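# Reorient a loose object in the palm-up hand

## Task

An object rests freely on the palm of the hand, which faces up. Rotate it using this hand alone until its orientation relative to the hand matches the two goal images. The wrist camera, its post and the arm's final link count as part of the hand. The task fails if the object contacts anything else or leaves the hand. To finish, the object must stay still for a short time with these conditions met: it rests on the palm or fingers; it is clear of the wrist, the camera and the post; the palm points directly upward; and no hand motor shows "moving" or "overload" or is building toward a shutdown (motors dead from the start are excused). Then declare completion. At that point the hand is opened automatically, and the orientation must still be correct afterwards. Only resting on the open hand counts as support; anything held in place solely by the robot does not count.

## Robot and tools

Robot: a Doosan M1013 six-joint arm carrying a right hand with sixteen motors: index, middle and ring fingers plus a thumb. A wrist camera sits on a post at the wrist. A fixed mast also stands at the wrist on the palm side, and it can collide with things. In hand-point axes the mast spans x +0.05 to +0.10, z -0.16 to -0.11, and reaches out to y = +0.06 m.

Frames. Scene frame: origin on the table top below the arm base, +z up, +y to the left when facing along +x. The hand point is a spot in front of the palm where the thumb tip pinches the index and middle tips. Its axes are:
- +z runs along the straightened fingers toward the tips.
- +x runs across the palm, away from the thumb.
- +y points out of the palm face. The palm face is at y = -0.062 m.
With straight fingers, the knuckle hinges are at z = -0.017 m and the tips reach 0.139 m beyond. Bending moves the tips toward +y. "Palm facing straight up" means hand-point +y is aligned with scene +z. The rubber fingertip caps grip well; the rest of the hand is slippery.

execute_actions(actions): takes a list of actions, run in order. Each action is a table of up to 15 rows. Each row lasts one 1/30 s control step, and if there are fewer than 15 rows the last one repeats to fill the action. An empty list only fetches state and images. Each row contains:
- Numbers 1-6: dx, dy, dz, rx, ry, rz, all in [-1, 1]. These are an offset, not a pose, expressed in the hand point's own axes. They are measured from the hand point's pose at the start of the action; for a call's first action that is the last reported pose. Every row refers to that same start, not to the previous row. Scale: 1.0 = 0.6 m or 180 degrees. rx, ry, rz form a single rotation vector.
- Numbers 7-22: sixteen hinge goals, each in [-1, 1], an absolute position scaled linearly between the hinge's two stops. Order: index_mcp, index_abd, index_pip, index_dip, middle_mcp, middle_abd, middle_pip, middle_dip, ring_mcp, ring_abd, ring_pip, ring_dip, thumb_cmc, thumb_axl, thumb_mcp, thumb_ipl.
- Number 23: current_limit. -1 means 0 mA and +1 means 550 mA, with a floor of 11 mA.
- Number 24: speed. Set-points travel at (speed+1)/2 of 5.9 rad/s.
- Optional numbers 25-30: a stiffness scale from 0 to 1 for each arm joint, in Joint positions order. Each stays in force until replaced.
The starting values are current_limit +0.4 and speed -0.6, and every setting persists until rewritten.

Hinge meanings, given as degrees at +1 / at -1, then the straight value:
- Finger _mcp: knuckle bend toward the palm as the value goes to -1 (-18/+128; 0.75).
- Finger _abd: sideways swing away from the thumb toward -1 (-60/+60; 0.00).
- Finger _pip: middle hinge (-29/+108; 0.58).
- Finger _dip: last hinge (-21/+117; 0.70).
- thumb_cmc: swings the thumb from flat beside the palm to in front of it as the value goes to -1 (-20/+120; 0.71).
- thumb_axl: rolls the thumb along its length (-27/+140; 0.68).
- thumb_mcp (-69/+109; 0.23) and thumb_ipl (-77/+108; 0.17): bend the thumb. With thumb_axl straight, -1 bends toward +z. With thumb_axl at -0.40, they bend the same way cmc swings.

Arm motion. At each control step the commanded pose is clipped to within 70 mm and 16 degrees of the measured pose. After an action the arm goes no further than the last clipped pose, so large motions must be split across actions. If the controller cannot satisfy both position and orientation, position wins.

move(target, speed, blocking):
- target is one 24-30 number row laid out like a row above. Its first six numbers are an offset from the last reported pose.
- speed is in m/s, from 0.002 to 0.5, default 0.25. Rotation is capped at twice that value in rad/s.
- The path runs straight and lasts 0.5-10 s. It does not slow for obstacles, and the hand can lag behind it or overshoot it.
- blocking=false returns after 0.5 s. Use wait(0) or stop() before sending further commands.
The result adds a "move:" line reporting how the move ended: done, off_target, moving, held or fault. limits=paced means the pose was clipped. limits=held means some steps were blocked.

wait(seconds): 0 to 10. The arm holds its last command. stop(): brakes a running move. zoom_image(camera, region): camera is cam_high, cam_low or cam_wrist (each 504x504); region is [x0,y0,x1,y1] pixels, at most 504 by 504. show_instructions(): shows the goal images, which are wrist-camera views. read_manual(section): returns licence texts only. finished_scene(scene): ends the scene; call it only once the goal holds.

Results report:
- The state line: hand point position in m, quaternion wxyz, and velocities, all in the scene frame.
- Joint positions.
- "Hand target".
- Per-motor lists in hinge order: hand_goal, hand_measured, hand_current_ma (positive pushes toward -1) and hand_state. hand_state is one of: moving; goal (within 0.02); blocked (at rest away from goal, still pressing); overload (shut down).
- hand_current_limit and hand_speed.
- Step readings, with HELD marking steps that were held back.
- "pose unreachable" when the clearance check interfered.
- Warnings: MOTOR HOT, OVER-TEMPERATURE FAULT, HAND FAULT, and torque or force fault lines.

Gripping. A finger presses only while its goal lies past the object surface, and it presses harder the further past, up to the current cap. Repeating hand_goal keeps a grip; repeating hand_measured relaxes it.

Hazards to avoid:
- Motor shutdown: any motor at 495 mA or more accumulates seconds and shuts down after 5 s, going limp for 10 s. Keep current_limit modest and avoid pressing fingers hard against the object.
- Arm faults: contact torque beyond the load limits halts the arm for 10 s and skips the rest of the call. Limits are waist/shoulder 312, elbow 147, wrist joints 41.4 N m. An outside force of 144 N does the same. After any fault or stop, new hand numbers are discarded.
- Task failures: the object dropping, touching anything except the hand, or being knocked off the table.
- Arm motion: keep it small and slow, with the palm kept up. The object may occasionally be nudged by outside pushes.

Finish by relaxing the fingers so the object simply rests in the target orientation, with every motor showing goal and not moving. Confirm with cam_wrist, then call finished_scene.

Each tool is called in YAML: its name, and indented under it one key for each argument.

Reference images:

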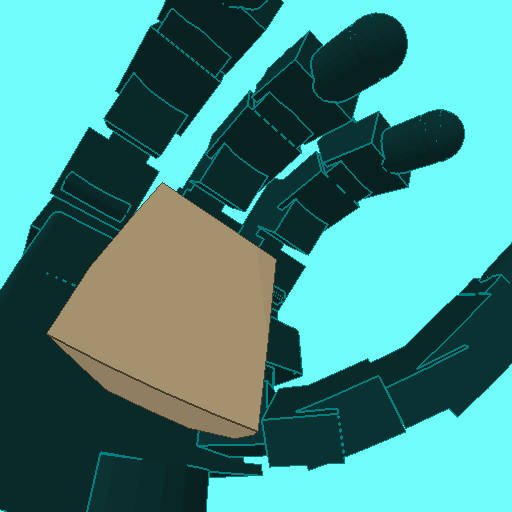

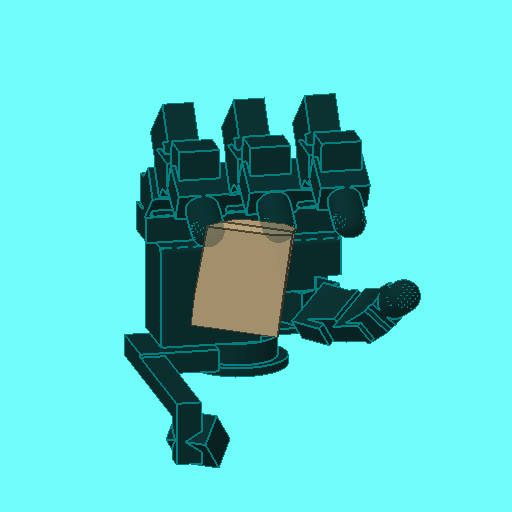

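## Session

execute_actions:
  actions: []

Scene clock: 0.00 s.
end_effector_position=(+0.6972, +0.0096, +0.5621) hand_goal=(+0.046, +0.000, -0.008, +0.280, +0.046, +0.000, -0.008, +0.280, +0.046, +0.000, -0.008, +0.280, -0.104, +0.266, +0.032, -0.018) hand_measured=(+0.062, +0.000, -0.006, +0.282, +0.060, +0.000, -0.006, +0.282, +0.060, +0.000, -0.006, +0.282, -0.090, +0.270, +0.034, -0.016) hand_current_ma=(+85, +0, +13, +12, +79, +0, +13, +12, +79, +0, +13, +12, +76, +26, +13, +12) hand_state=(goal, goal, goal, goal, goal, goal, goal, goal, goal, goal, goal, goal, goal, goal, goal, goal) hand_current_limit=0.40 hand_speed=-0.60 end_effector_quat_wxyz=(+0.708, +0.693, +0.087, +0.107) end_effector_velocity=(+0.000, +0.000, -0.000) end_effector_angular_velocity=(-0.000, +0.002, +0.000)
Joint positions: [ 0.295  0.388  1.768 -1.566  1.628 -0.959]
Joint velocities: [ 0.     0.     0.     0.    -0.001 -0.001]
Hand target: +0.697, +0.010, +0.562; +0.708, +0.693, +0.087, +0.107
Joint stiffness scale: [1. 1. 1. 1. 1. 1.]

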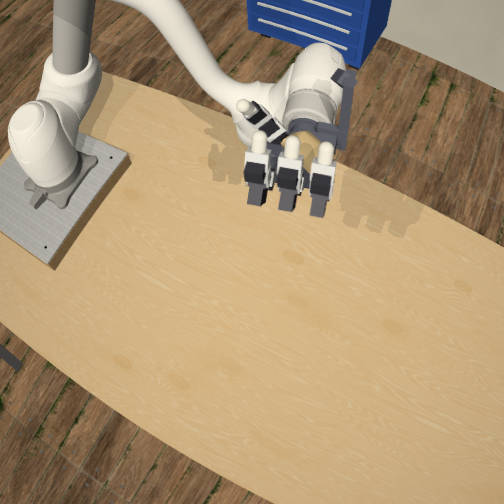

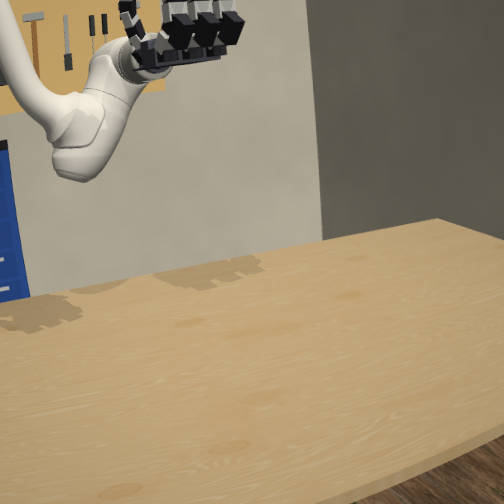

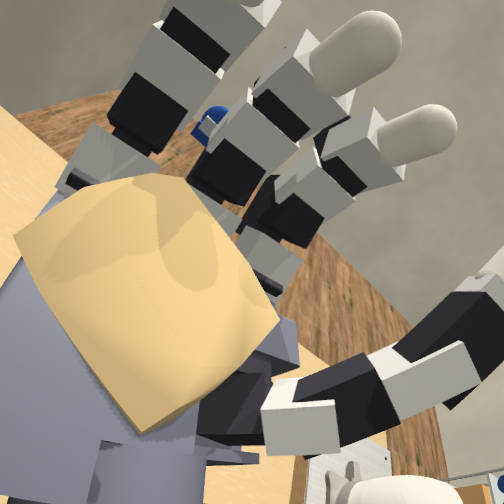

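move:
  target: [0,0,0,0,0,0,0.6,0,0.5,0.6,0.6,0,0.5,0.6,0.6,0,0.5,0.6,0.5,0.6,0.2,0.17,0.4,-0.6]

zoom_image:
  camera: "cam_high"
  region: [190,50,400,260]

Scene clock: 12.47 s.
end_effector_position=(+0.6972, +0.0096, +0.5621) hand_goal=(+0.600, +0.000, +0.500, +0.600, +0.600, +0.000, +0.500, +0.600, +0.600, +0.000, +0.500, +0.600, +0.500, +0.600, +0.200, +0.170) hand_measured=(+0.610, +0.000, +0.500, +0.598, +0.610, +0.000, +0.500, +0.598, +0.610, +0.000, +0.500, +0.598, +0.510, +0.598, +0.200, +0.168) hand_current_ma=(+58, +0, +4, -11, +54, +0, +4, -11, +53, +0, +5, -11, +56, -12, -4, -12) hand_state=(goal, goal, goal, goal, goal, goal, goal, goal, goal, goal, goal, goal, goal, goal, goal, goal) hand_current_limit=0.40 hand_speed=-0.60 end_effector_quat_wxyz=(+0.708, +0.693, +0.087, +0.107) end_effector_velocity=(+0.000, -0.000, -0.000) end_effector_angular_velocity=(+0.000, +0.000, +0.000)
Joint positions: [ 0.295  0.388  1.768 -1.566  1.628 -0.959]
Joint velocities: [-0.     0.     0.     0.    -0.001  0.   ]
Hand target: +0.697, +0.010, +0.562; +0.708, +0.693, +0.087, +0.107
Off the commanded pose: 0.000 m, 0 deg.
Joint stiffness scale: [1. 1. 1. 1. 1. 1.]
move: done

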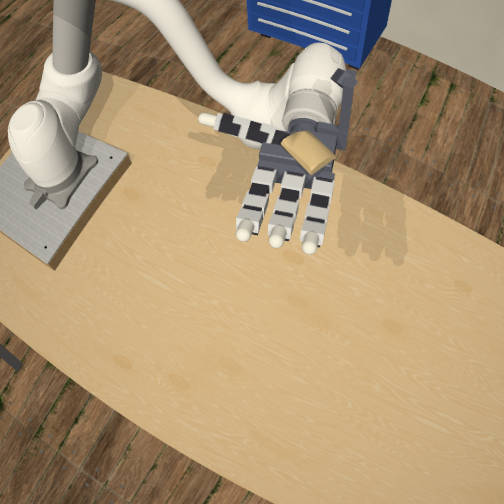

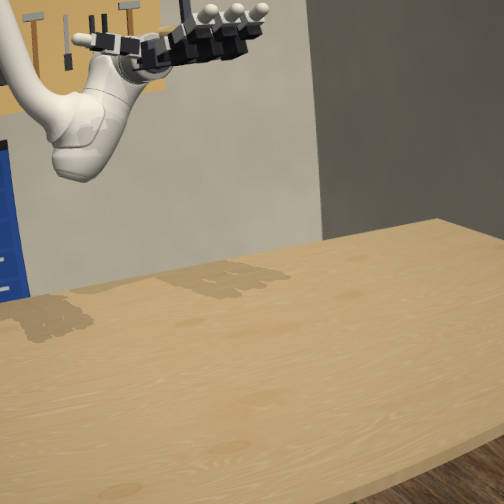

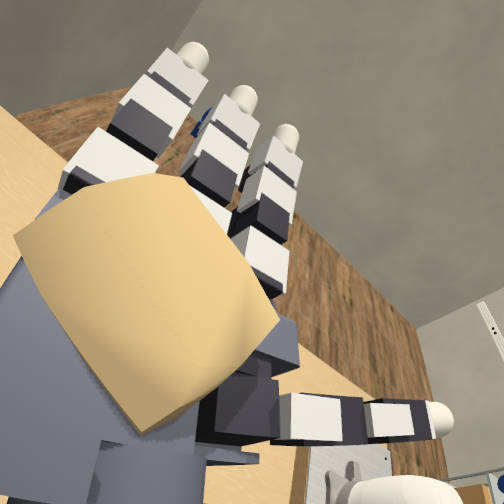

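Region (190, 50, 400, 260) of cam_high's 504x504 image, scaled by 2.400, with more detail than that image has.

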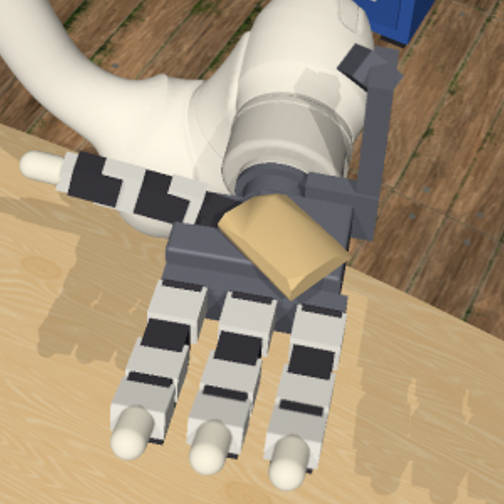

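move:
  target: [0,0,0,0.25,0,0,-0.3,0,0.45,0.2,-0.3,0,0.45,0.2,-0.3,0,0.45,0.2,0.3,0.6,0.2,0.17,0.4,-0.6]
  speed: 0.15

move:
  target: [0,0,0,0.17,0,0,-0.3,0,0.45,0.2,-0.3,0,0.45,0.2,-0.3,0,0.45,0.2,0.3,0.6,0.2,0.17,0.4,-0.6]
  speed: 0.15

Scene clock: 31.57 s.
end_effector_position=(+0.6955, +0.0101, +0.5600) hand_goal=(-0.300, +0.000, +0.450, +0.200, -0.300, +0.000, +0.450, +0.200, -0.300, +0.000, +0.450, +0.200, +0.300, +0.600, +0.200, +0.170) hand_measured=(-0.284, +0.000, +0.454, +0.202, -0.286, +0.000, +0.454, +0.202, -0.286, +0.000, +0.454, +0.202, +0.320, +0.598, +0.198, +0.168) hand_current_ma=(+82, +0, +22, +13, +76, +0, +21, +13, +77, +0, +23, +13, +108, -12, -10, -12) hand_state=(goal, goal, goal, goal, goal, goal, goal, goal, goal, goal, goal, goal, blocked, goal, goal, goal) hand_current_limit=0.40 hand_speed=-0.60 end_effector_quat_wxyz=(+0.392, +0.910, +0.121, +0.062) end_effector_velocity=(+0.000, +0.000, -0.002) end_effector_angular_velocity=(+0.009, +0.005, -0.000)
Joint positions: [ 0.286  0.249  1.569 -0.831  1.422 -1.345]
Joint velocities: [-0.001  0.    -0.002  0.01  -0.001 -0.005]
Hand target: +0.697, +0.010, +0.562; +0.389, +0.911, +0.122, +0.066
Off the commanded pose: 0.003 m, 1 deg.
Joint stiffness scale: [1. 1. 1. 1. 1. 1.]
move: done
camera_calibration (this result's frames):
cam_wrist: T_world_to_cam=[[-0.622845, -0.625923, 0.469345, 0.207807], [-0.657093, 0.744134, 0.120386, 0.335281], [-0.424608, -0.233421, -0.87477, 0.909686], [0, 0, 0, 1]] pos_world=[0.736002, 0.0929175, 0.657869]

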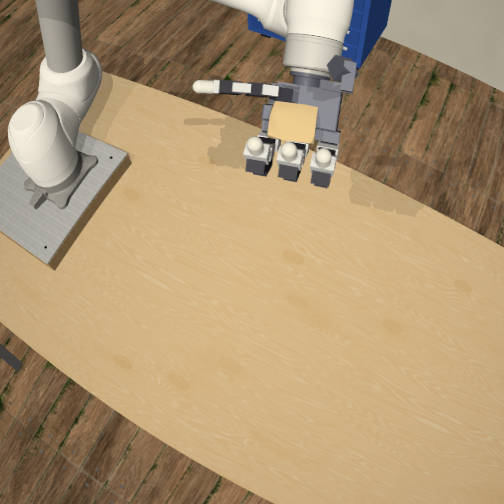

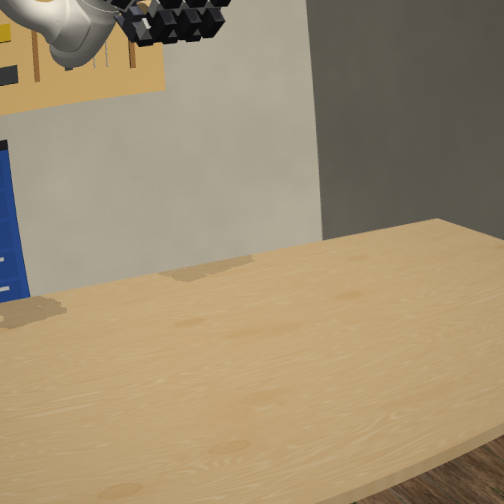

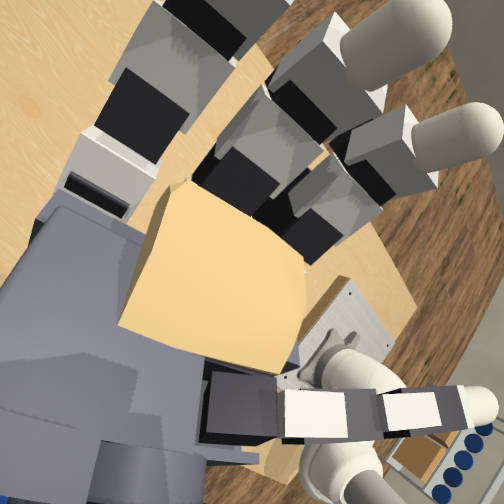

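Scene clock: 33.73 s.
end_effector_position=(+0.6967, +0.0108, +0.5570) hand_goal=(-0.300, +0.000, +0.450, +0.200, -0.300, +0.000, +0.450, +0.200, -0.300, +0.000, +0.450, +0.200, +0.300, +0.600, +0.200, +0.170) hand_measured=(-0.284, +0.000, +0.454, +0.202, -0.286, +0.000, +0.454, +0.202, -0.286, +0.000, +0.454, +0.202, +0.310, +0.598, +0.196, +0.168) hand_current_ma=(+82, +0, +22, +13, +76, +0, +21, +13, +77, +0, +23, +13, +52, -12, -22, -12) hand_state=(goal, goal, goal, goal, goal, goal, goal, goal, goal, goal, goal, goal, goal, goal, goal, goal) hand_current_limit=0.40 hand_speed=-0.60 end_effector_quat_wxyz=(+0.140, +0.981, +0.134, +0.029) end_effector_velocity=(-0.000, +0.000, -0.001) end_effector_angular_velocity=(+0.009, +0.005, +0.000)
Joint positions: [ 0.159  0.217  1.422 -0.289  1.463 -1.627]
Joint velocities: [-0.003  0.    -0.001  0.01   0.003 -0.005]
Hand target: +0.696, +0.010, +0.560; +0.138, +0.981, +0.134, +0.028
Off the commanded pose: 0.003 m, 0 deg.
Joint stiffness scale: [1. 1. 1. 1. 1. 1.]
move: done
camera_calibration (this result's frames):
cam_wrist: T_world_to_cam=[[-0.567355, -0.802931, 0.182786, 0.333301], [-0.615329, 0.560884, 0.553877, 0.0672549], [-0.547246, 0.201772, -0.812287, 0.953682], [0, 0, 0, 1]] pos_world=[0.752383, 0.0374697, 0.67649]

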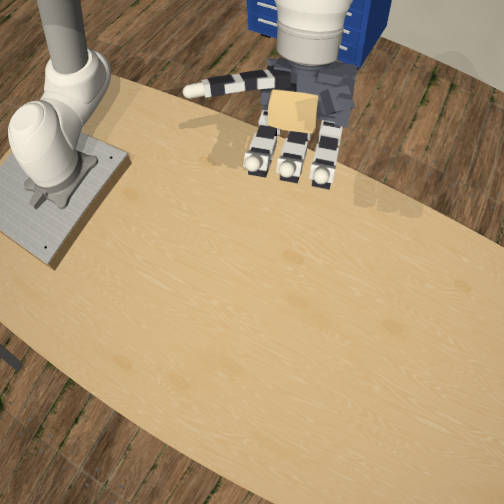

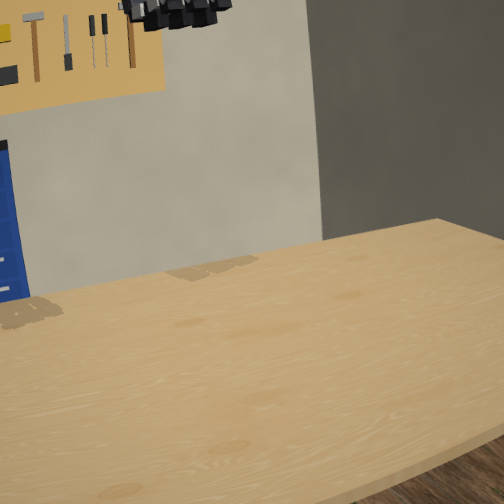

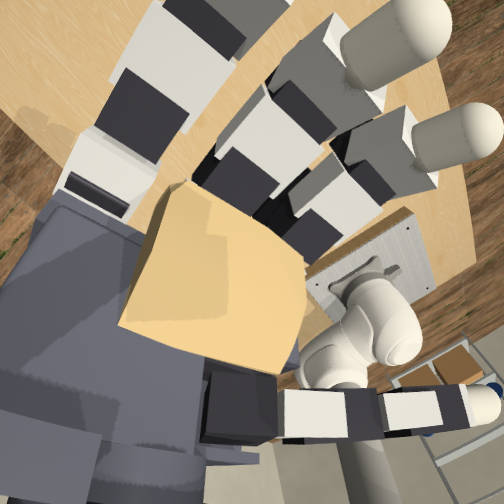

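Tilt more, with more curl on the pip to catch it.

move:
  target: [0,0,0,0.1,0,0,-0.4,0,0.2,0.0,-0.4,0,0.2,0.0,-0.4,0,0.2,0.0,0.3,0.6,0.2,0.17,0.4,-0.6]
  speed: 0.1

Scene clock: 41.67 s.
end_effector_position=(+0.6963, +0.0111, +0.5566) hand_goal=(-0.400, +0.000, +0.200, +0.000, -0.400, +0.000, +0.200, +0.000, -0.400, +0.000, +0.200, +0.000, +0.300, +0.600, +0.200, +0.170) hand_measured=(-0.344, +0.000, +0.208, +0.002, -0.370, +0.000, +0.208, +0.002, -0.376, +0.000, +0.208, +0.002, +0.306, +0.598, +0.196, +0.168) hand_current_ma=(+303, +0, +42, +15, +164, +0, +40, +15, +135, +0, +42, +15, +28, -12, -24, -12) hand_state=(blocked, goal, goal, goal, blocked, goal, goal, goal, blocked, goal, goal, goal, goal, goal, goal, goal) hand_current_limit=0.40 hand_speed=-0.60 end_effector_quat_wxyz=(-0.012, +0.991, +0.136, +0.010) end_effector_velocity=(-0.000, +0.000, -0.000) end_effector_angular_velocity=(+0.009, +0.004, -0.000)
Joint positions: [ 0.055  0.222  1.351  0.023  1.549 -1.759]
Joint velocities: [-0.003  0.    -0.002  0.01   0.004 -0.003]
Hand target: +0.697, +0.011, +0.557; -0.015, +0.990, +0.137, +0.007
Off the commanded pose: 0.001 m, 0 deg.
Joint stiffness scale: [1. 1. 1. 1. 1. 1.]
move: done
camera_calibration (this result's frames):
cam_wrist: T_world_to_cam=[[-0.556465, -0.830687, -0.0174924, 0.43761], [-0.565681, 0.363353, 0.740257, -0.0689487], [-0.608566, 0.421822, -0.672097, 0.915282], [0, 0, 0, 1]] pos_world=[0.761521, 0.00248345, 0.673853]

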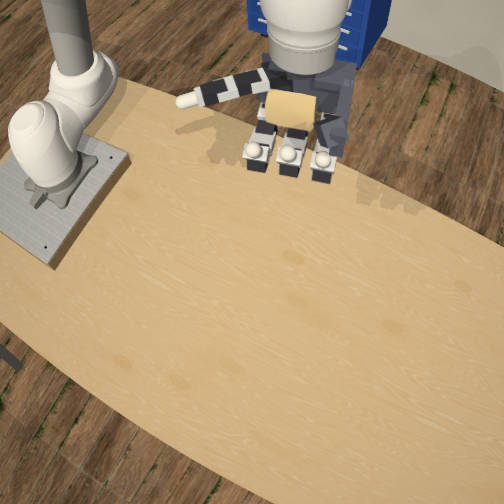

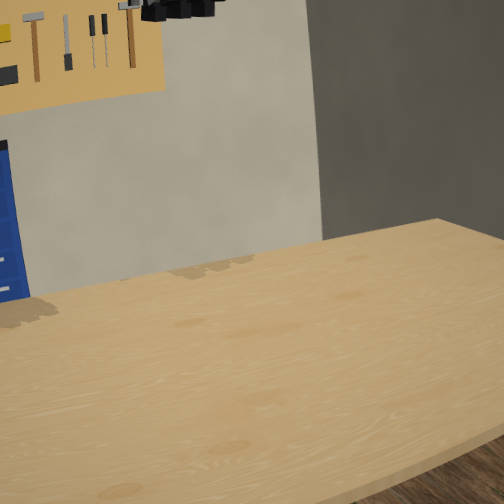

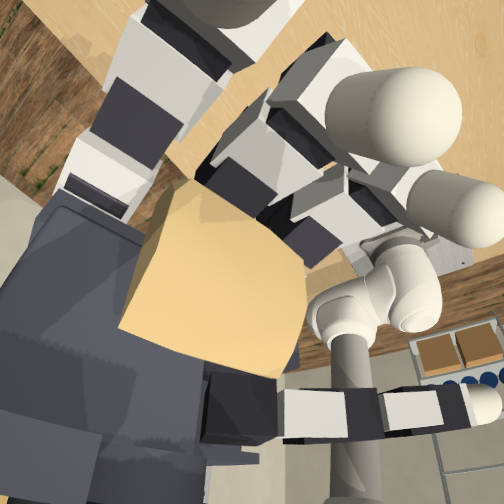

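move:
  target: [0,0,0,0,0,0,-0.25,0,0.1,0.0,-0.25,0,0.1,0.0,-0.25,0,0.1,0.0,0.75,0.6,0.2,0.17,0.4,-0.8]

Scene clock: 46.50 s.
end_effector_position=(+0.6963, +0.0112, +0.5565) hand_goal=(-0.250, +0.000, +0.100, +0.000, -0.250, +0.000, +0.100, +0.000, -0.250, +0.000, +0.100, +0.000, +0.750, +0.600, +0.200, +0.170) hand_measured=(-0.238, +0.000, +0.108, +0.004, -0.236, +0.000, +0.108, +0.004, -0.242, +0.000, +0.110, +0.002, +0.746, +0.598, +0.196, +0.168) hand_current_ma=(+63, +0, +45, +15, +72, +0, +46, +16, +47, +0, +46, +15, -16, -12, -25, -12) hand_state=(goal, goal, goal, goal, goal, goal, goal, goal, goal, goal, goal, goal, goal, goal, goal, goal) hand_current_limit=0.40 hand_speed=-0.80 end_effector_quat_wxyz=(-0.013, +0.991, +0.136, +0.009) end_effector_velocity=(-0.000, -0.000, +0.000) end_effector_angular_velocity=(-0.000, +0.001, -0.000)
Joint positions: [ 0.055  0.222  1.351  0.024  1.55  -1.759]
Joint velocities: [-0.    -0.     0.    -0.     0.001 -0.   ]
Hand target: +0.696, +0.011, +0.557; -0.012, +0.991, +0.136, +0.010
Off the commanded pose: 0.000 m, 0 deg.
Joint stiffness scale: [1. 1. 1. 1. 1. 1.]
move: done
camera_calibration (this result's frames):
cam_wrist: T_world_to_cam=[[-0.556383, -0.830731, -0.018017, 0.437878], [-0.565431, 0.362632, 0.740801, -0.0694179], [-0.608872, 0.422356, -0.671483, 0.915073], [0, 0, 0, 1]] pos_world=[0.76154, 0.00244524, 0.67377]

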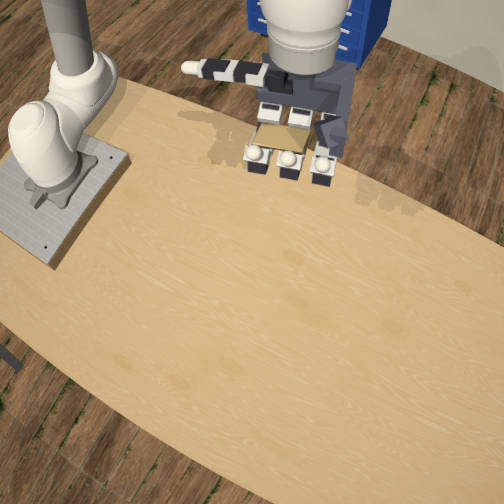

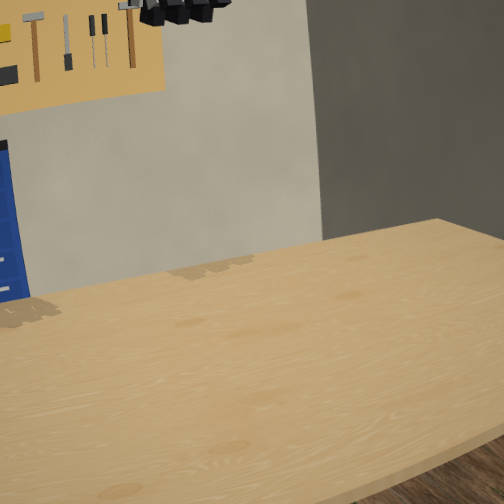

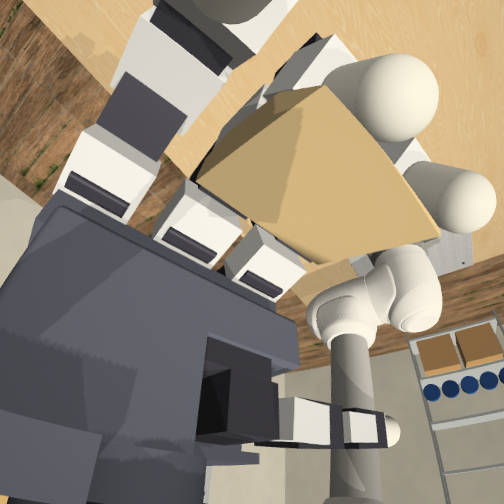

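move:
  target: [0,0,0,-0.2,0,0,0.2,0,0.1,0.0,0.2,0,0.1,0.0,0.2,0,0.1,0.0,0.75,0.6,0.2,0.17,0.4,-0.92]
  speed: 0.15

move:
  target: [0,0,0,-0.2,0,0,0.65,0,0.15,0.0,0.65,0,0.15,0.0,0.65,0,0.15,0.0,0.75,0.6,0.2,0.17,0.4,-0.92]
  speed: 0.15

Scene clock: 73.10 s.
end_effector_position=(+0.6950, +0.0100, +0.5595) hand_goal=(+0.200, +0.000, +0.100, +0.000, +0.200, +0.000, +0.100, +0.000, +0.200, +0.000, +0.100, +0.000, +0.750, +0.600, +0.200, +0.170) hand_measured=(+0.210, +0.000, +0.108, +0.004, +0.212, +0.000, +0.108, +0.004, +0.208, +0.000, +0.108, +0.002, +0.754, +0.598, +0.196, +0.168) hand_current_ma=(+57, +0, +45, +15, +65, +0, +46, +16, +47, +0, +44, +15, +24, -12, -25, -12) hand_state=(goal, goal, goal, goal, goal, goal, goal, goal, goal, goal, goal, goal, goal, goal, goal, goal) hand_current_limit=0.40 hand_speed=-0.92 end_effector_quat_wxyz=(+0.293, +0.947, +0.125, +0.050) end_effector_velocity=(+0.000, -0.000, +0.000) end_effector_angular_velocity=(-0.001, -0.001, -0.000)
Joint positions: [ 0.245  0.228  1.508 -0.613  1.421 -1.458]
Joint velocities: [ 0.     0.    -0.    -0.001 -0.     0.001]
Hand target: +0.696, +0.011, +0.556; +0.294, +0.946, +0.127, +0.051
Off the commanded pose: 0.003 m, 0 deg.
Joint stiffness scale: [1. 1. 1. 1. 1. 1.]
move: done
camera_calibration (this result's frames):
cam_wrist: T_world_to_cam=[[-0.600178, -0.712619, 0.363263, 0.25215], [-0.645774, 0.699684, 0.305644, 0.223965], [-0.471978, -0.0511449, -0.880126, 0.94312], [0, 0, 0, 1]] pos_world=[0.741097, 0.0712183, 0.670013]

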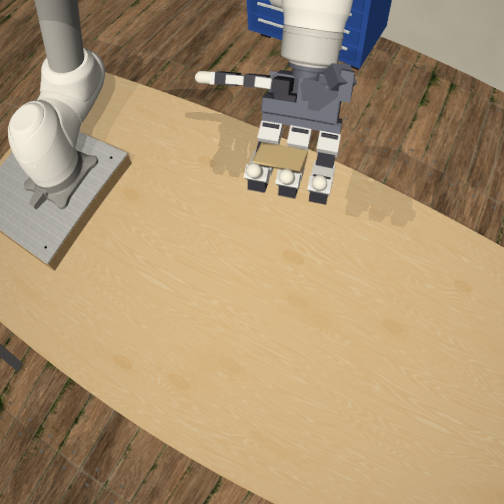

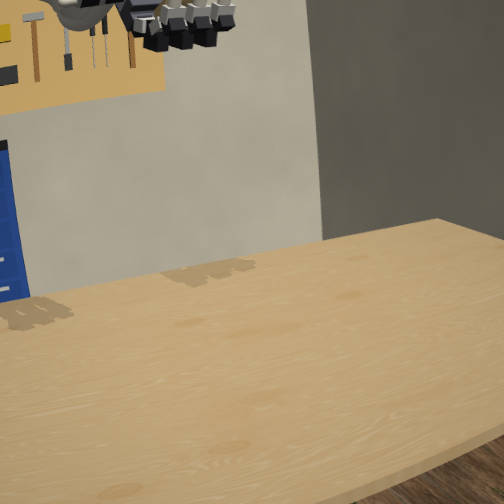

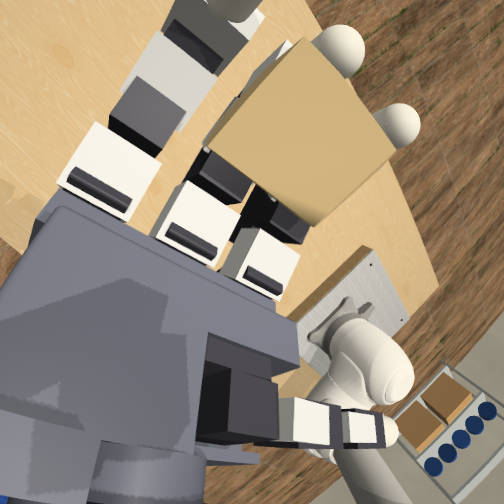

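Scene clock: 75.77 s.
end_effector_position=(+0.6965, +0.0090, +0.5612) hand_goal=(+0.650, +0.000, +0.150, +0.000, +0.650, +0.000, +0.150, +0.000, +0.650, +0.000, +0.150, +0.000, +0.750, +0.600, +0.200, +0.170) hand_measured=(+0.662, +0.000, +0.152, +0.004, +0.662, +0.000, +0.152, +0.004, +0.658, +0.000, +0.150, +0.002, +0.760, +0.598, +0.196, +0.168) hand_current_ma=(+59, +0, +6, +15, +65, +0, +6, +16, +47, +0, +3, +15, +50, -12, -25, -12) hand_state=(goal, goal, goal, goal, goal, goal, goal, goal, goal, goal, goal, goal, goal, goal, goal, goal) hand_current_limit=0.40 hand_speed=-0.92 end_effector_quat_wxyz=(+0.568, +0.812, +0.103, +0.088) end_effector_velocity=(-0.000, -0.000, +0.000) end_effector_angular_velocity=(-0.002, +0.000, -0.000)
Joint positions: [ 0.318  0.312  1.682 -1.23   1.49  -1.121]
Joint velocities: [ 0.    -0.     0.    -0.001  0.001 -0.   ]
Hand target: +0.695, +0.010, +0.560; +0.571, +0.810, +0.103, +0.086
Off the commanded pose: 0.003 m, 1 deg.
Joint stiffness scale: [1. 1. 1. 1. 1. 1.]
move: done
camera_calibration (this result's frames):
cam_wrist: T_world_to_cam=[[-0.691866, -0.408388, 0.595433, 0.182552], [-0.641867, 0.725538, -0.248196, 0.533009], [-0.330649, -0.553907, -0.764106, 0.786286], [0, 0, 0, 1]] pos_world=[0.728407, 0.123364, 0.624399]

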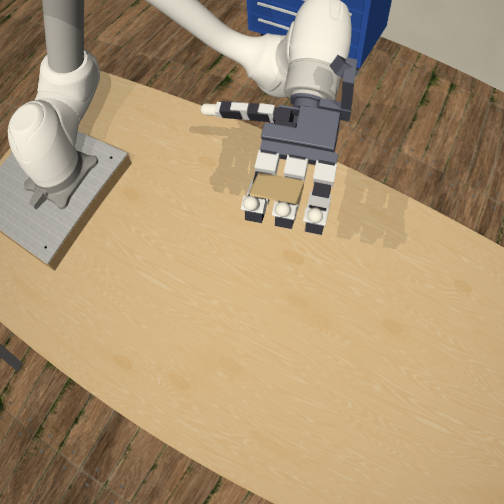

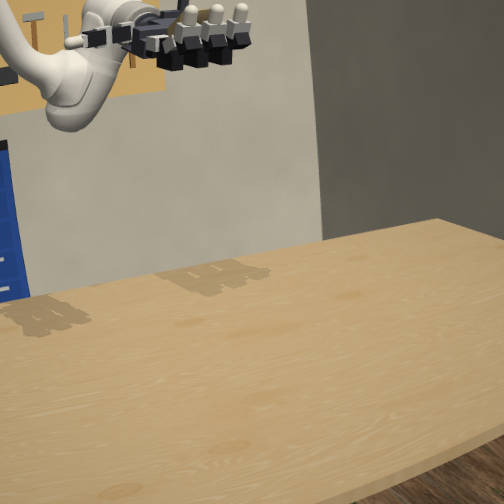

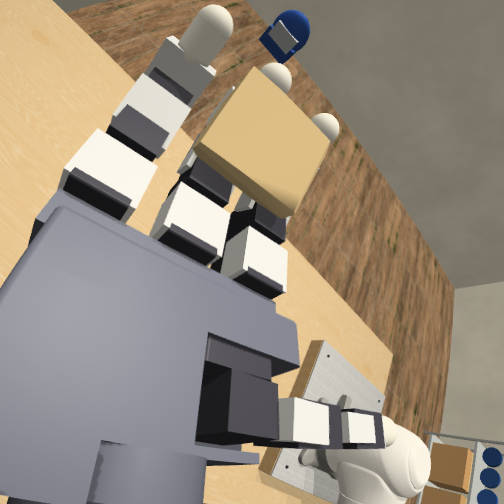

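move:
  target: [0,0,0,-0.11,0,0,0.7,0,0.5,0.4,0.7,0,0.4,0.0,0.7,0,0.5,0.4,0.75,0.6,0.2,0.17,0.4,-0.9]
  speed: 0.15

move:
  target: [0,0,0,0,0,0,0.7,0,0.5,0.4,0.7,0,-0.3,-0.3,0.7,0,0.5,0.4,0.75,0.6,0.2,0.17,0.4,-0.85]

Scene clock: 84.00 s.
end_effector_position=(+0.6979, +0.0101, +0.5628) hand_goal=(+0.700, +0.000, +0.500, +0.400, +0.700, +0.000, +0.400, +0.000, +0.700, +0.000, +0.500, +0.400, +0.750, +0.600, +0.200, +0.170) hand_measured=(+0.714, +0.000, +0.500, +0.398, +0.714, +0.000, +0.402, +0.004, +0.710, +0.000, +0.500, +0.398, +0.760, +0.598, +0.198, +0.168) hand_current_ma=(+71, +0, +3, -11, +76, +0, +9, +16, +58, +0, +3, -11, +56, -12, -10, -12) hand_state=(goal, goal, goal, goal, goal, goal, goal, goal, goal, goal, goal, goal, goal, goal, goal, goal) hand_current_limit=0.40 hand_speed=-0.90 end_effector_quat_wxyz=(+0.696, +0.704, +0.088, +0.107) end_effector_velocity=(-0.000, +0.000, -0.000) end_effector_angular_velocity=(+0.000, -0.002, +0.000)
Joint positions: [ 0.299  0.382  1.759 -1.538  1.613 -0.97 ]
Joint velocities: [ 0.    -0.     0.    -0.    -0.     0.002]
Hand target: +0.697, +0.009, +0.561; +0.699, +0.702, +0.087, +0.105
Off the commanded pose: 0.002 m, 1 deg.
Joint stiffness scale: [1. 1. 1. 1. 1. 1.]
move: done
camera_calibration (this result's frames):
cam_wrist: T_world_to_cam=[[-0.751597, -0.204672, 0.627065, 0.204845], [-0.601957, 0.601542, -0.525162, 0.662821], [-0.26972, -0.772177, -0.575321, 0.641974], [0, 0, 0, 1]] pos_world=[0.726104, 0.138929, 0.588978]

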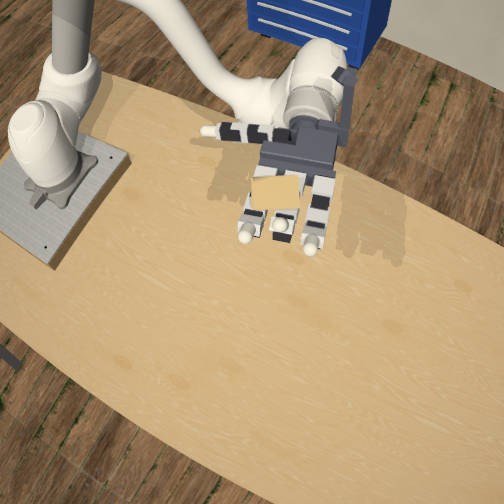

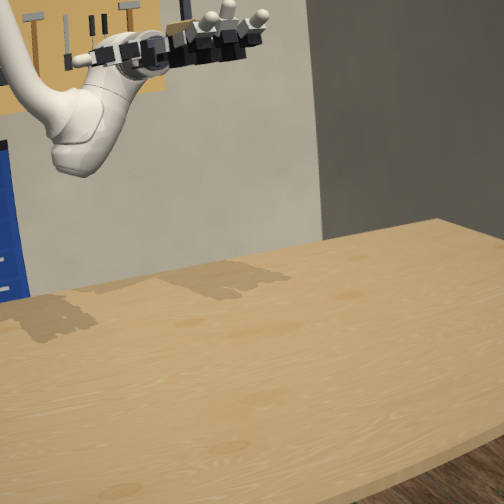

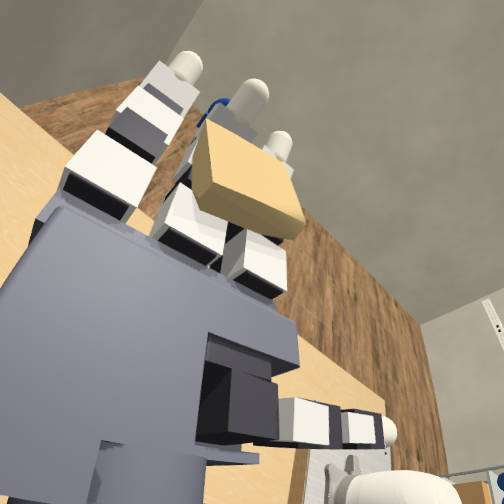

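Scene clock: 86.13 s.
end_effector_position=(+0.6979, +0.0101, +0.5628) hand_goal=(+0.700, +0.000, +0.500, +0.400, +0.700, +0.000, -0.300, -0.300, +0.700, +0.000, +0.500, +0.400, +0.750, +0.600, +0.200, +0.170) hand_measured=(+0.714, +0.000, +0.500, +0.398, +0.714, +0.000, -0.294, -0.298, +0.710, +0.000, +0.500, +0.398, +0.760, +0.598, +0.198, +0.168) hand_current_ma=(+71, +0, +3, -11, +76, +0, +28, +12, +58, +0, +3, -11, +56, -12, -10, -12) hand_state=(goal, goal, goal, goal, goal, goal, goal, goal, goal, goal, goal, goal, goal, goal, goal, goal) hand_current_limit=0.40 hand_speed=-0.85 end_effector_quat_wxyz=(+0.696, +0.704, +0.088, +0.107) end_effector_velocity=(+0.000, +0.000, -0.000) end_effector_angular_velocity=(-0.000, +0.000, -0.000)
Joint positions: [ 0.299  0.382  1.759 -1.538  1.613 -0.97 ]
Joint velocities: [ 0.     0.    -0.    -0.     0.001  0.   ]
Hand target: +0.698, +0.010, +0.563; +0.696, +0.704, +0.088, +0.107
Off the commanded pose: 0.000 m, 0 deg.
Joint stiffness scale: [1. 1. 1. 1. 1. 1.]
move: done
camera_calibration (this result's frames):
cam_wrist: T_world_to_cam=[[-0.7516, -0.204669, 0.627064, 0.204846], [-0.601955, 0.60154, -0.525166, 0.662822], [-0.269719, -0.772179, -0.575319, 0.641972], [0, 0, 0, 1]] pos_world=[0.726103, 0.138929, 0.588979]

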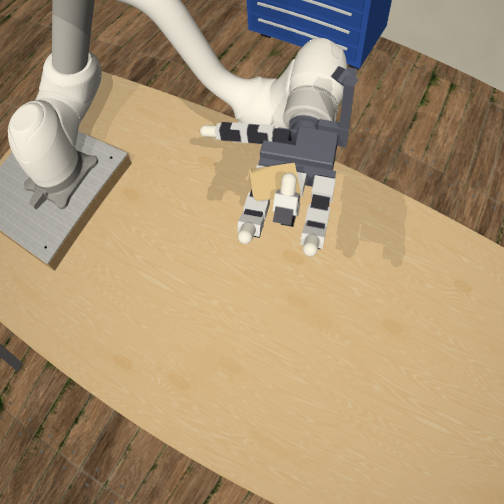

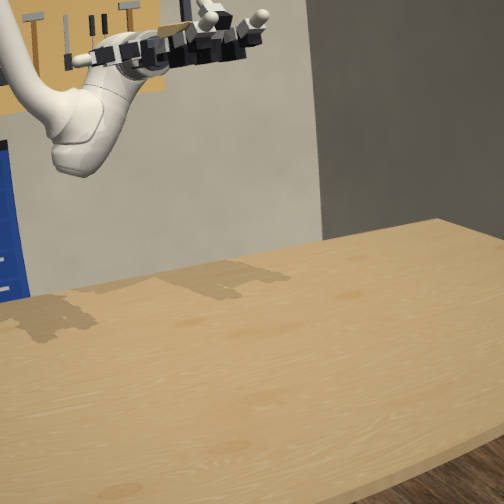

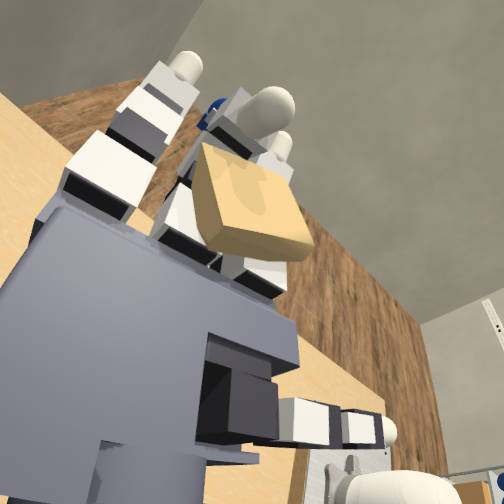

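move:
  target: [0,0,0,0,0,0,0.7,0,0.5,0.4,0.7,0,-0.3,-0.3,0.7,0,0.5,0.4,0.3,0.68,-0.5,0.17,0.4,-0.7]

zoom_image:
  camera: "cam_high"
  region: [190,50,400,260]

Scene clock: 99.40 s.
end_effector_position=(+0.6979, +0.0101, +0.5628) hand_goal=(+0.700, +0.000, +0.500, +0.400, +0.700, +0.000, -0.300, -0.300, +0.700, +0.000, +0.500, +0.400, +0.300, +0.680, -0.500, +0.170) hand_measured=(+0.714, +0.000, +0.500, +0.398, +0.714, +0.000, -0.294, -0.298, +0.710, +0.000, +0.500, +0.398, +0.320, +0.682, -0.500, +0.168) hand_current_ma=(+71, +0, +3, -11, +76, +0, +27, +12, +58, +0, +3, -11, +100, +18, -2, -12) hand_state=(goal, goal, goal, goal, goal, goal, goal, goal, goal, goal, goal, goal, goal, goal, goal, goal) hand_current_limit=0.40 hand_speed=-0.70 end_effector_quat_wxyz=(+0.696, +0.704, +0.088, +0.107) end_effector_velocity=(+0.000, +0.000, +0.000) end_effector_angular_velocity=(+0.001, -0.001, +0.001)
Joint positions: [ 0.299  0.382  1.759 -1.538  1.613 -0.97 ]
Joint velocities: [ 0.     0.    -0.001 -0.    -0.001  0.001]
Hand target: +0.698, +0.010, +0.563; +0.696, +0.704, +0.088, +0.107
Off the commanded pose: 0.000 m, 0 deg.
Joint stiffness scale: [1. 1. 1. 1. 1. 1.]
move: done
camera_calibration (this result's frames):
cam_wrist: T_world_to_cam=[[-0.751599, -0.204669, 0.627064, 0.204846], [-0.601955, 0.60154, -0.525166, 0.662822], [-0.269719, -0.772179, -0.575319, 0.641972], [0, 0, 0, 1]] pos_world=[0.726103, 0.138929, 0.588979]

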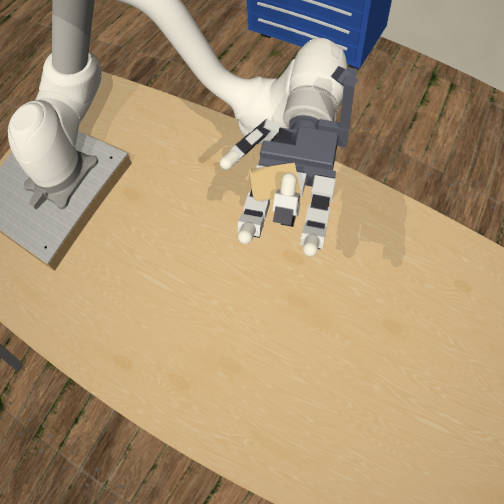

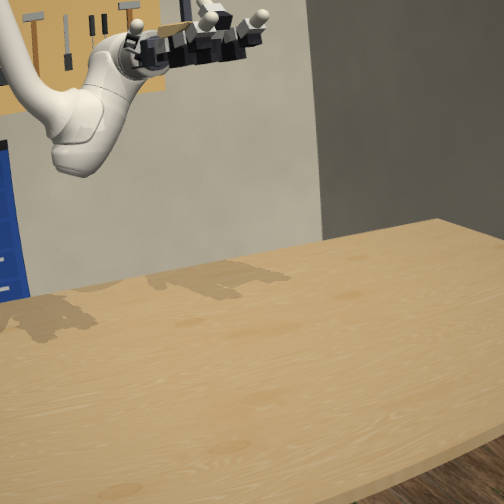

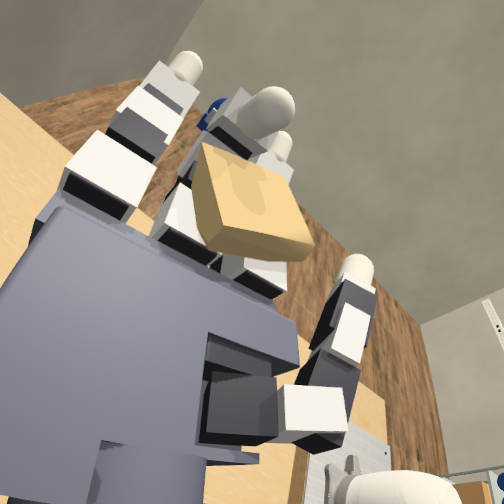

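Region (190, 50, 400, 260) of cam_high's 504x504 image, scaled by 2.400, with more detail than that image has.

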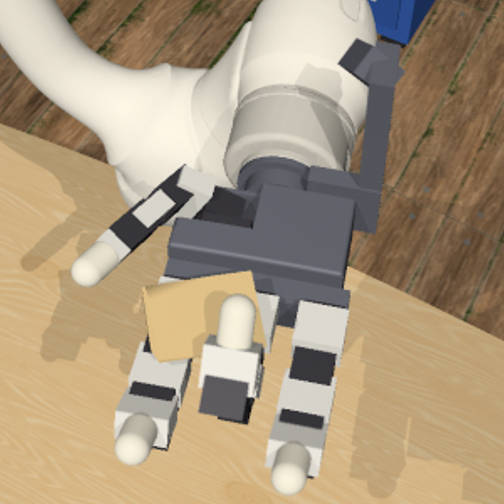

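move:
  target: [0,0,0,0,0,0,0.7,0,0.5,0.4,0.7,0,-0.3,-0.3,0.7,0,0.5,0.4,0.1,0.68,-0.75,0.1,0.4,-0.8]

move:
  target: [0,0,0,0,0,0,0.7,0,0.5,0.4,0.3,-0.2,-0.3,0.2,0.7,0,0.5,0.4,0.1,0.68,-0.75,0.1,0.4,-0.85]

zoom_image:
  camera: "cam_high"
  region: [190,50,400,260]

Scene clock: 107.53 s.
end_effector_position=(+0.6979, +0.0101, +0.5628) hand_goal=(+0.700, +0.000, +0.500, +0.400, +0.700, +0.000, -0.300, -0.300, +0.700, +0.000, +0.500, +0.400, +0.100, +0.680, -0.750, +0.100) hand_measured=(+0.714, +0.000, +0.500, +0.398, +0.714, +0.000, -0.294, -0.298, +0.710, +0.000, +0.500, +0.398, +0.108, +0.690, -0.664, +0.102) hand_current_ma=(+71, +0, +3, -11, +76, +0, +27, +12, +58, +0, +3, -11, +39, +59, +385, +8) hand_state=(goal, goal, goal, goal, goal, goal, goal, goal, goal, goal, goal, goal, goal, goal, blocked, goal) hand_current_limit=0.40 hand_speed=-0.80 end_effector_quat_wxyz=(+0.696, +0.704, +0.088, +0.107) end_effector_velocity=(-0.000, +0.000, +0.000) end_effector_angular_velocity=(+0.001, -0.002, -0.000)
Joint positions: [ 0.299  0.382  1.759 -1.538  1.613 -0.97 ]
Joint velocities: [ 0.    -0.    -0.     0.     0.     0.002]
Hand target: +0.698, +0.010, +0.563; +0.696, +0.704, +0.088, +0.107
Off the commanded pose: 0.000 m, 0 deg.
Joint stiffness scale: [1. 1. 1. 1. 1. 1.]
move: done
camera_calibration (this result's frames):
cam_wrist: T_world_to_cam=[[-0.7516, -0.204669, 0.627063, 0.204846], [-0.601955, 0.60154, -0.525166, 0.662822], [-0.269718, -0.772179, -0.575319, 0.641972], [0, 0, 0, 1]] pos_world=[0.726103, 0.138929, 0.588979]

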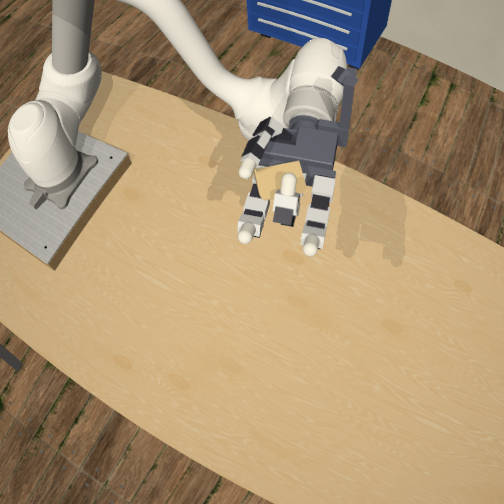

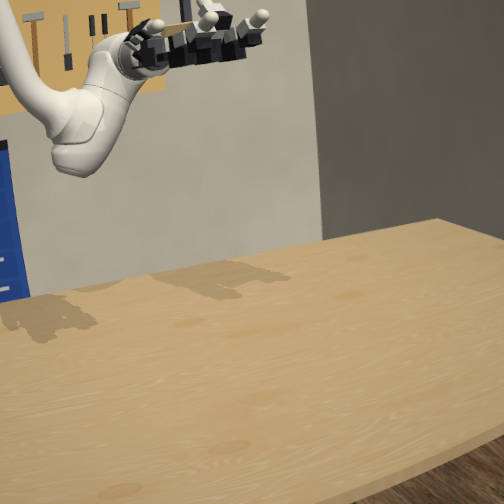

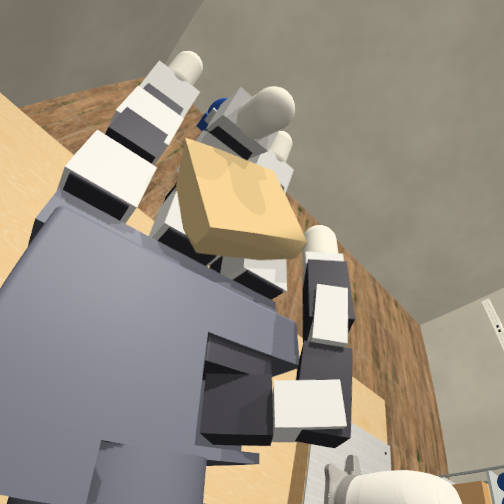

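Scene clock: 109.13 s.
end_effector_position=(+0.6979, +0.0101, +0.5628) hand_goal=(+0.700, +0.000, +0.500, +0.400, +0.300, -0.200, -0.300, +0.200, +0.700, +0.000, +0.500, +0.400, +0.100, +0.680, -0.750, +0.100) hand_measured=(+0.714, +0.000, +0.500, +0.398, +0.324, -0.198, -0.298, +0.196, +0.710, +0.000, +0.500, +0.398, +0.106, +0.690, -0.666, +0.102) hand_current_ma=(+71, +0, +3, -11, +126, +10, +14, -18, +58, +0, +3, -11, +36, +63, +385, +7) hand_state=(goal, goal, goal, goal, blocked, goal, goal, goal, goal, goal, goal, goal, goal, goal, blocked, goal) hand_current_limit=0.40 hand_speed=-0.85 end_effector_quat_wxyz=(+0.696, +0.704, +0.088, +0.107) end_effector_velocity=(+0.000, -0.000, -0.000) end_effector_angular_velocity=(+0.000, +0.000, +0.000)
Joint positions: [ 0.299  0.382  1.759 -1.538  1.613 -0.97 ]
Joint velocities: [-0.  0.  0.  0. -0.  0.]
Hand target: +0.698, +0.010, +0.563; +0.696, +0.704, +0.088, +0.107
Off the commanded pose: 0.000 m, 0 deg.
Joint stiffness scale: [1. 1. 1. 1. 1. 1.]
move: done
camera_calibration (this result's frames):
cam_wrist: T_world_to_cam=[[-0.7516, -0.20467, 0.627063, 0.204847], [-0.601955, 0.60154, -0.525166, 0.662822], [-0.269718, -0.772179, -0.575319, 0.641972], [0, 0, 0, 1]] pos_world=[0.726103, 0.138929, 0.588979]

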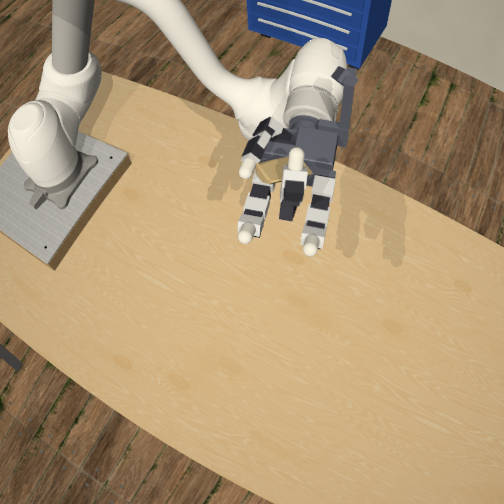

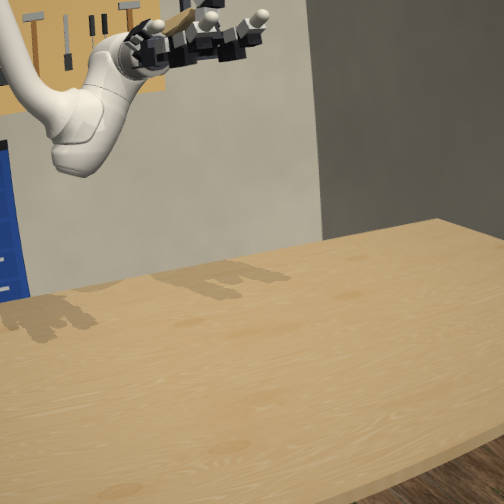

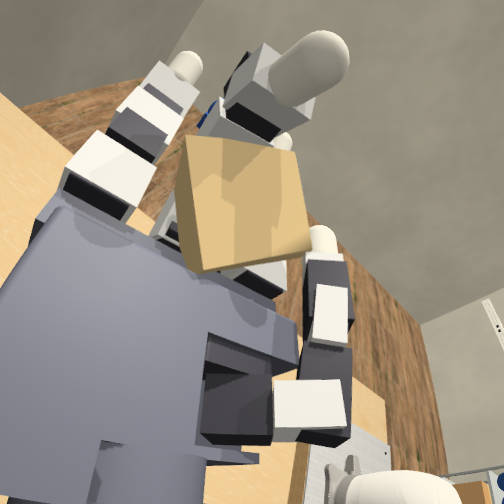

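Region (190, 50, 400, 260) of cam_high's 504x504 image, scaled by 2.400, with more detail than that image has.

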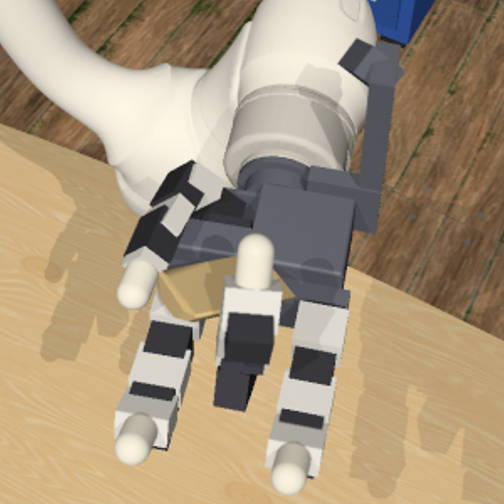

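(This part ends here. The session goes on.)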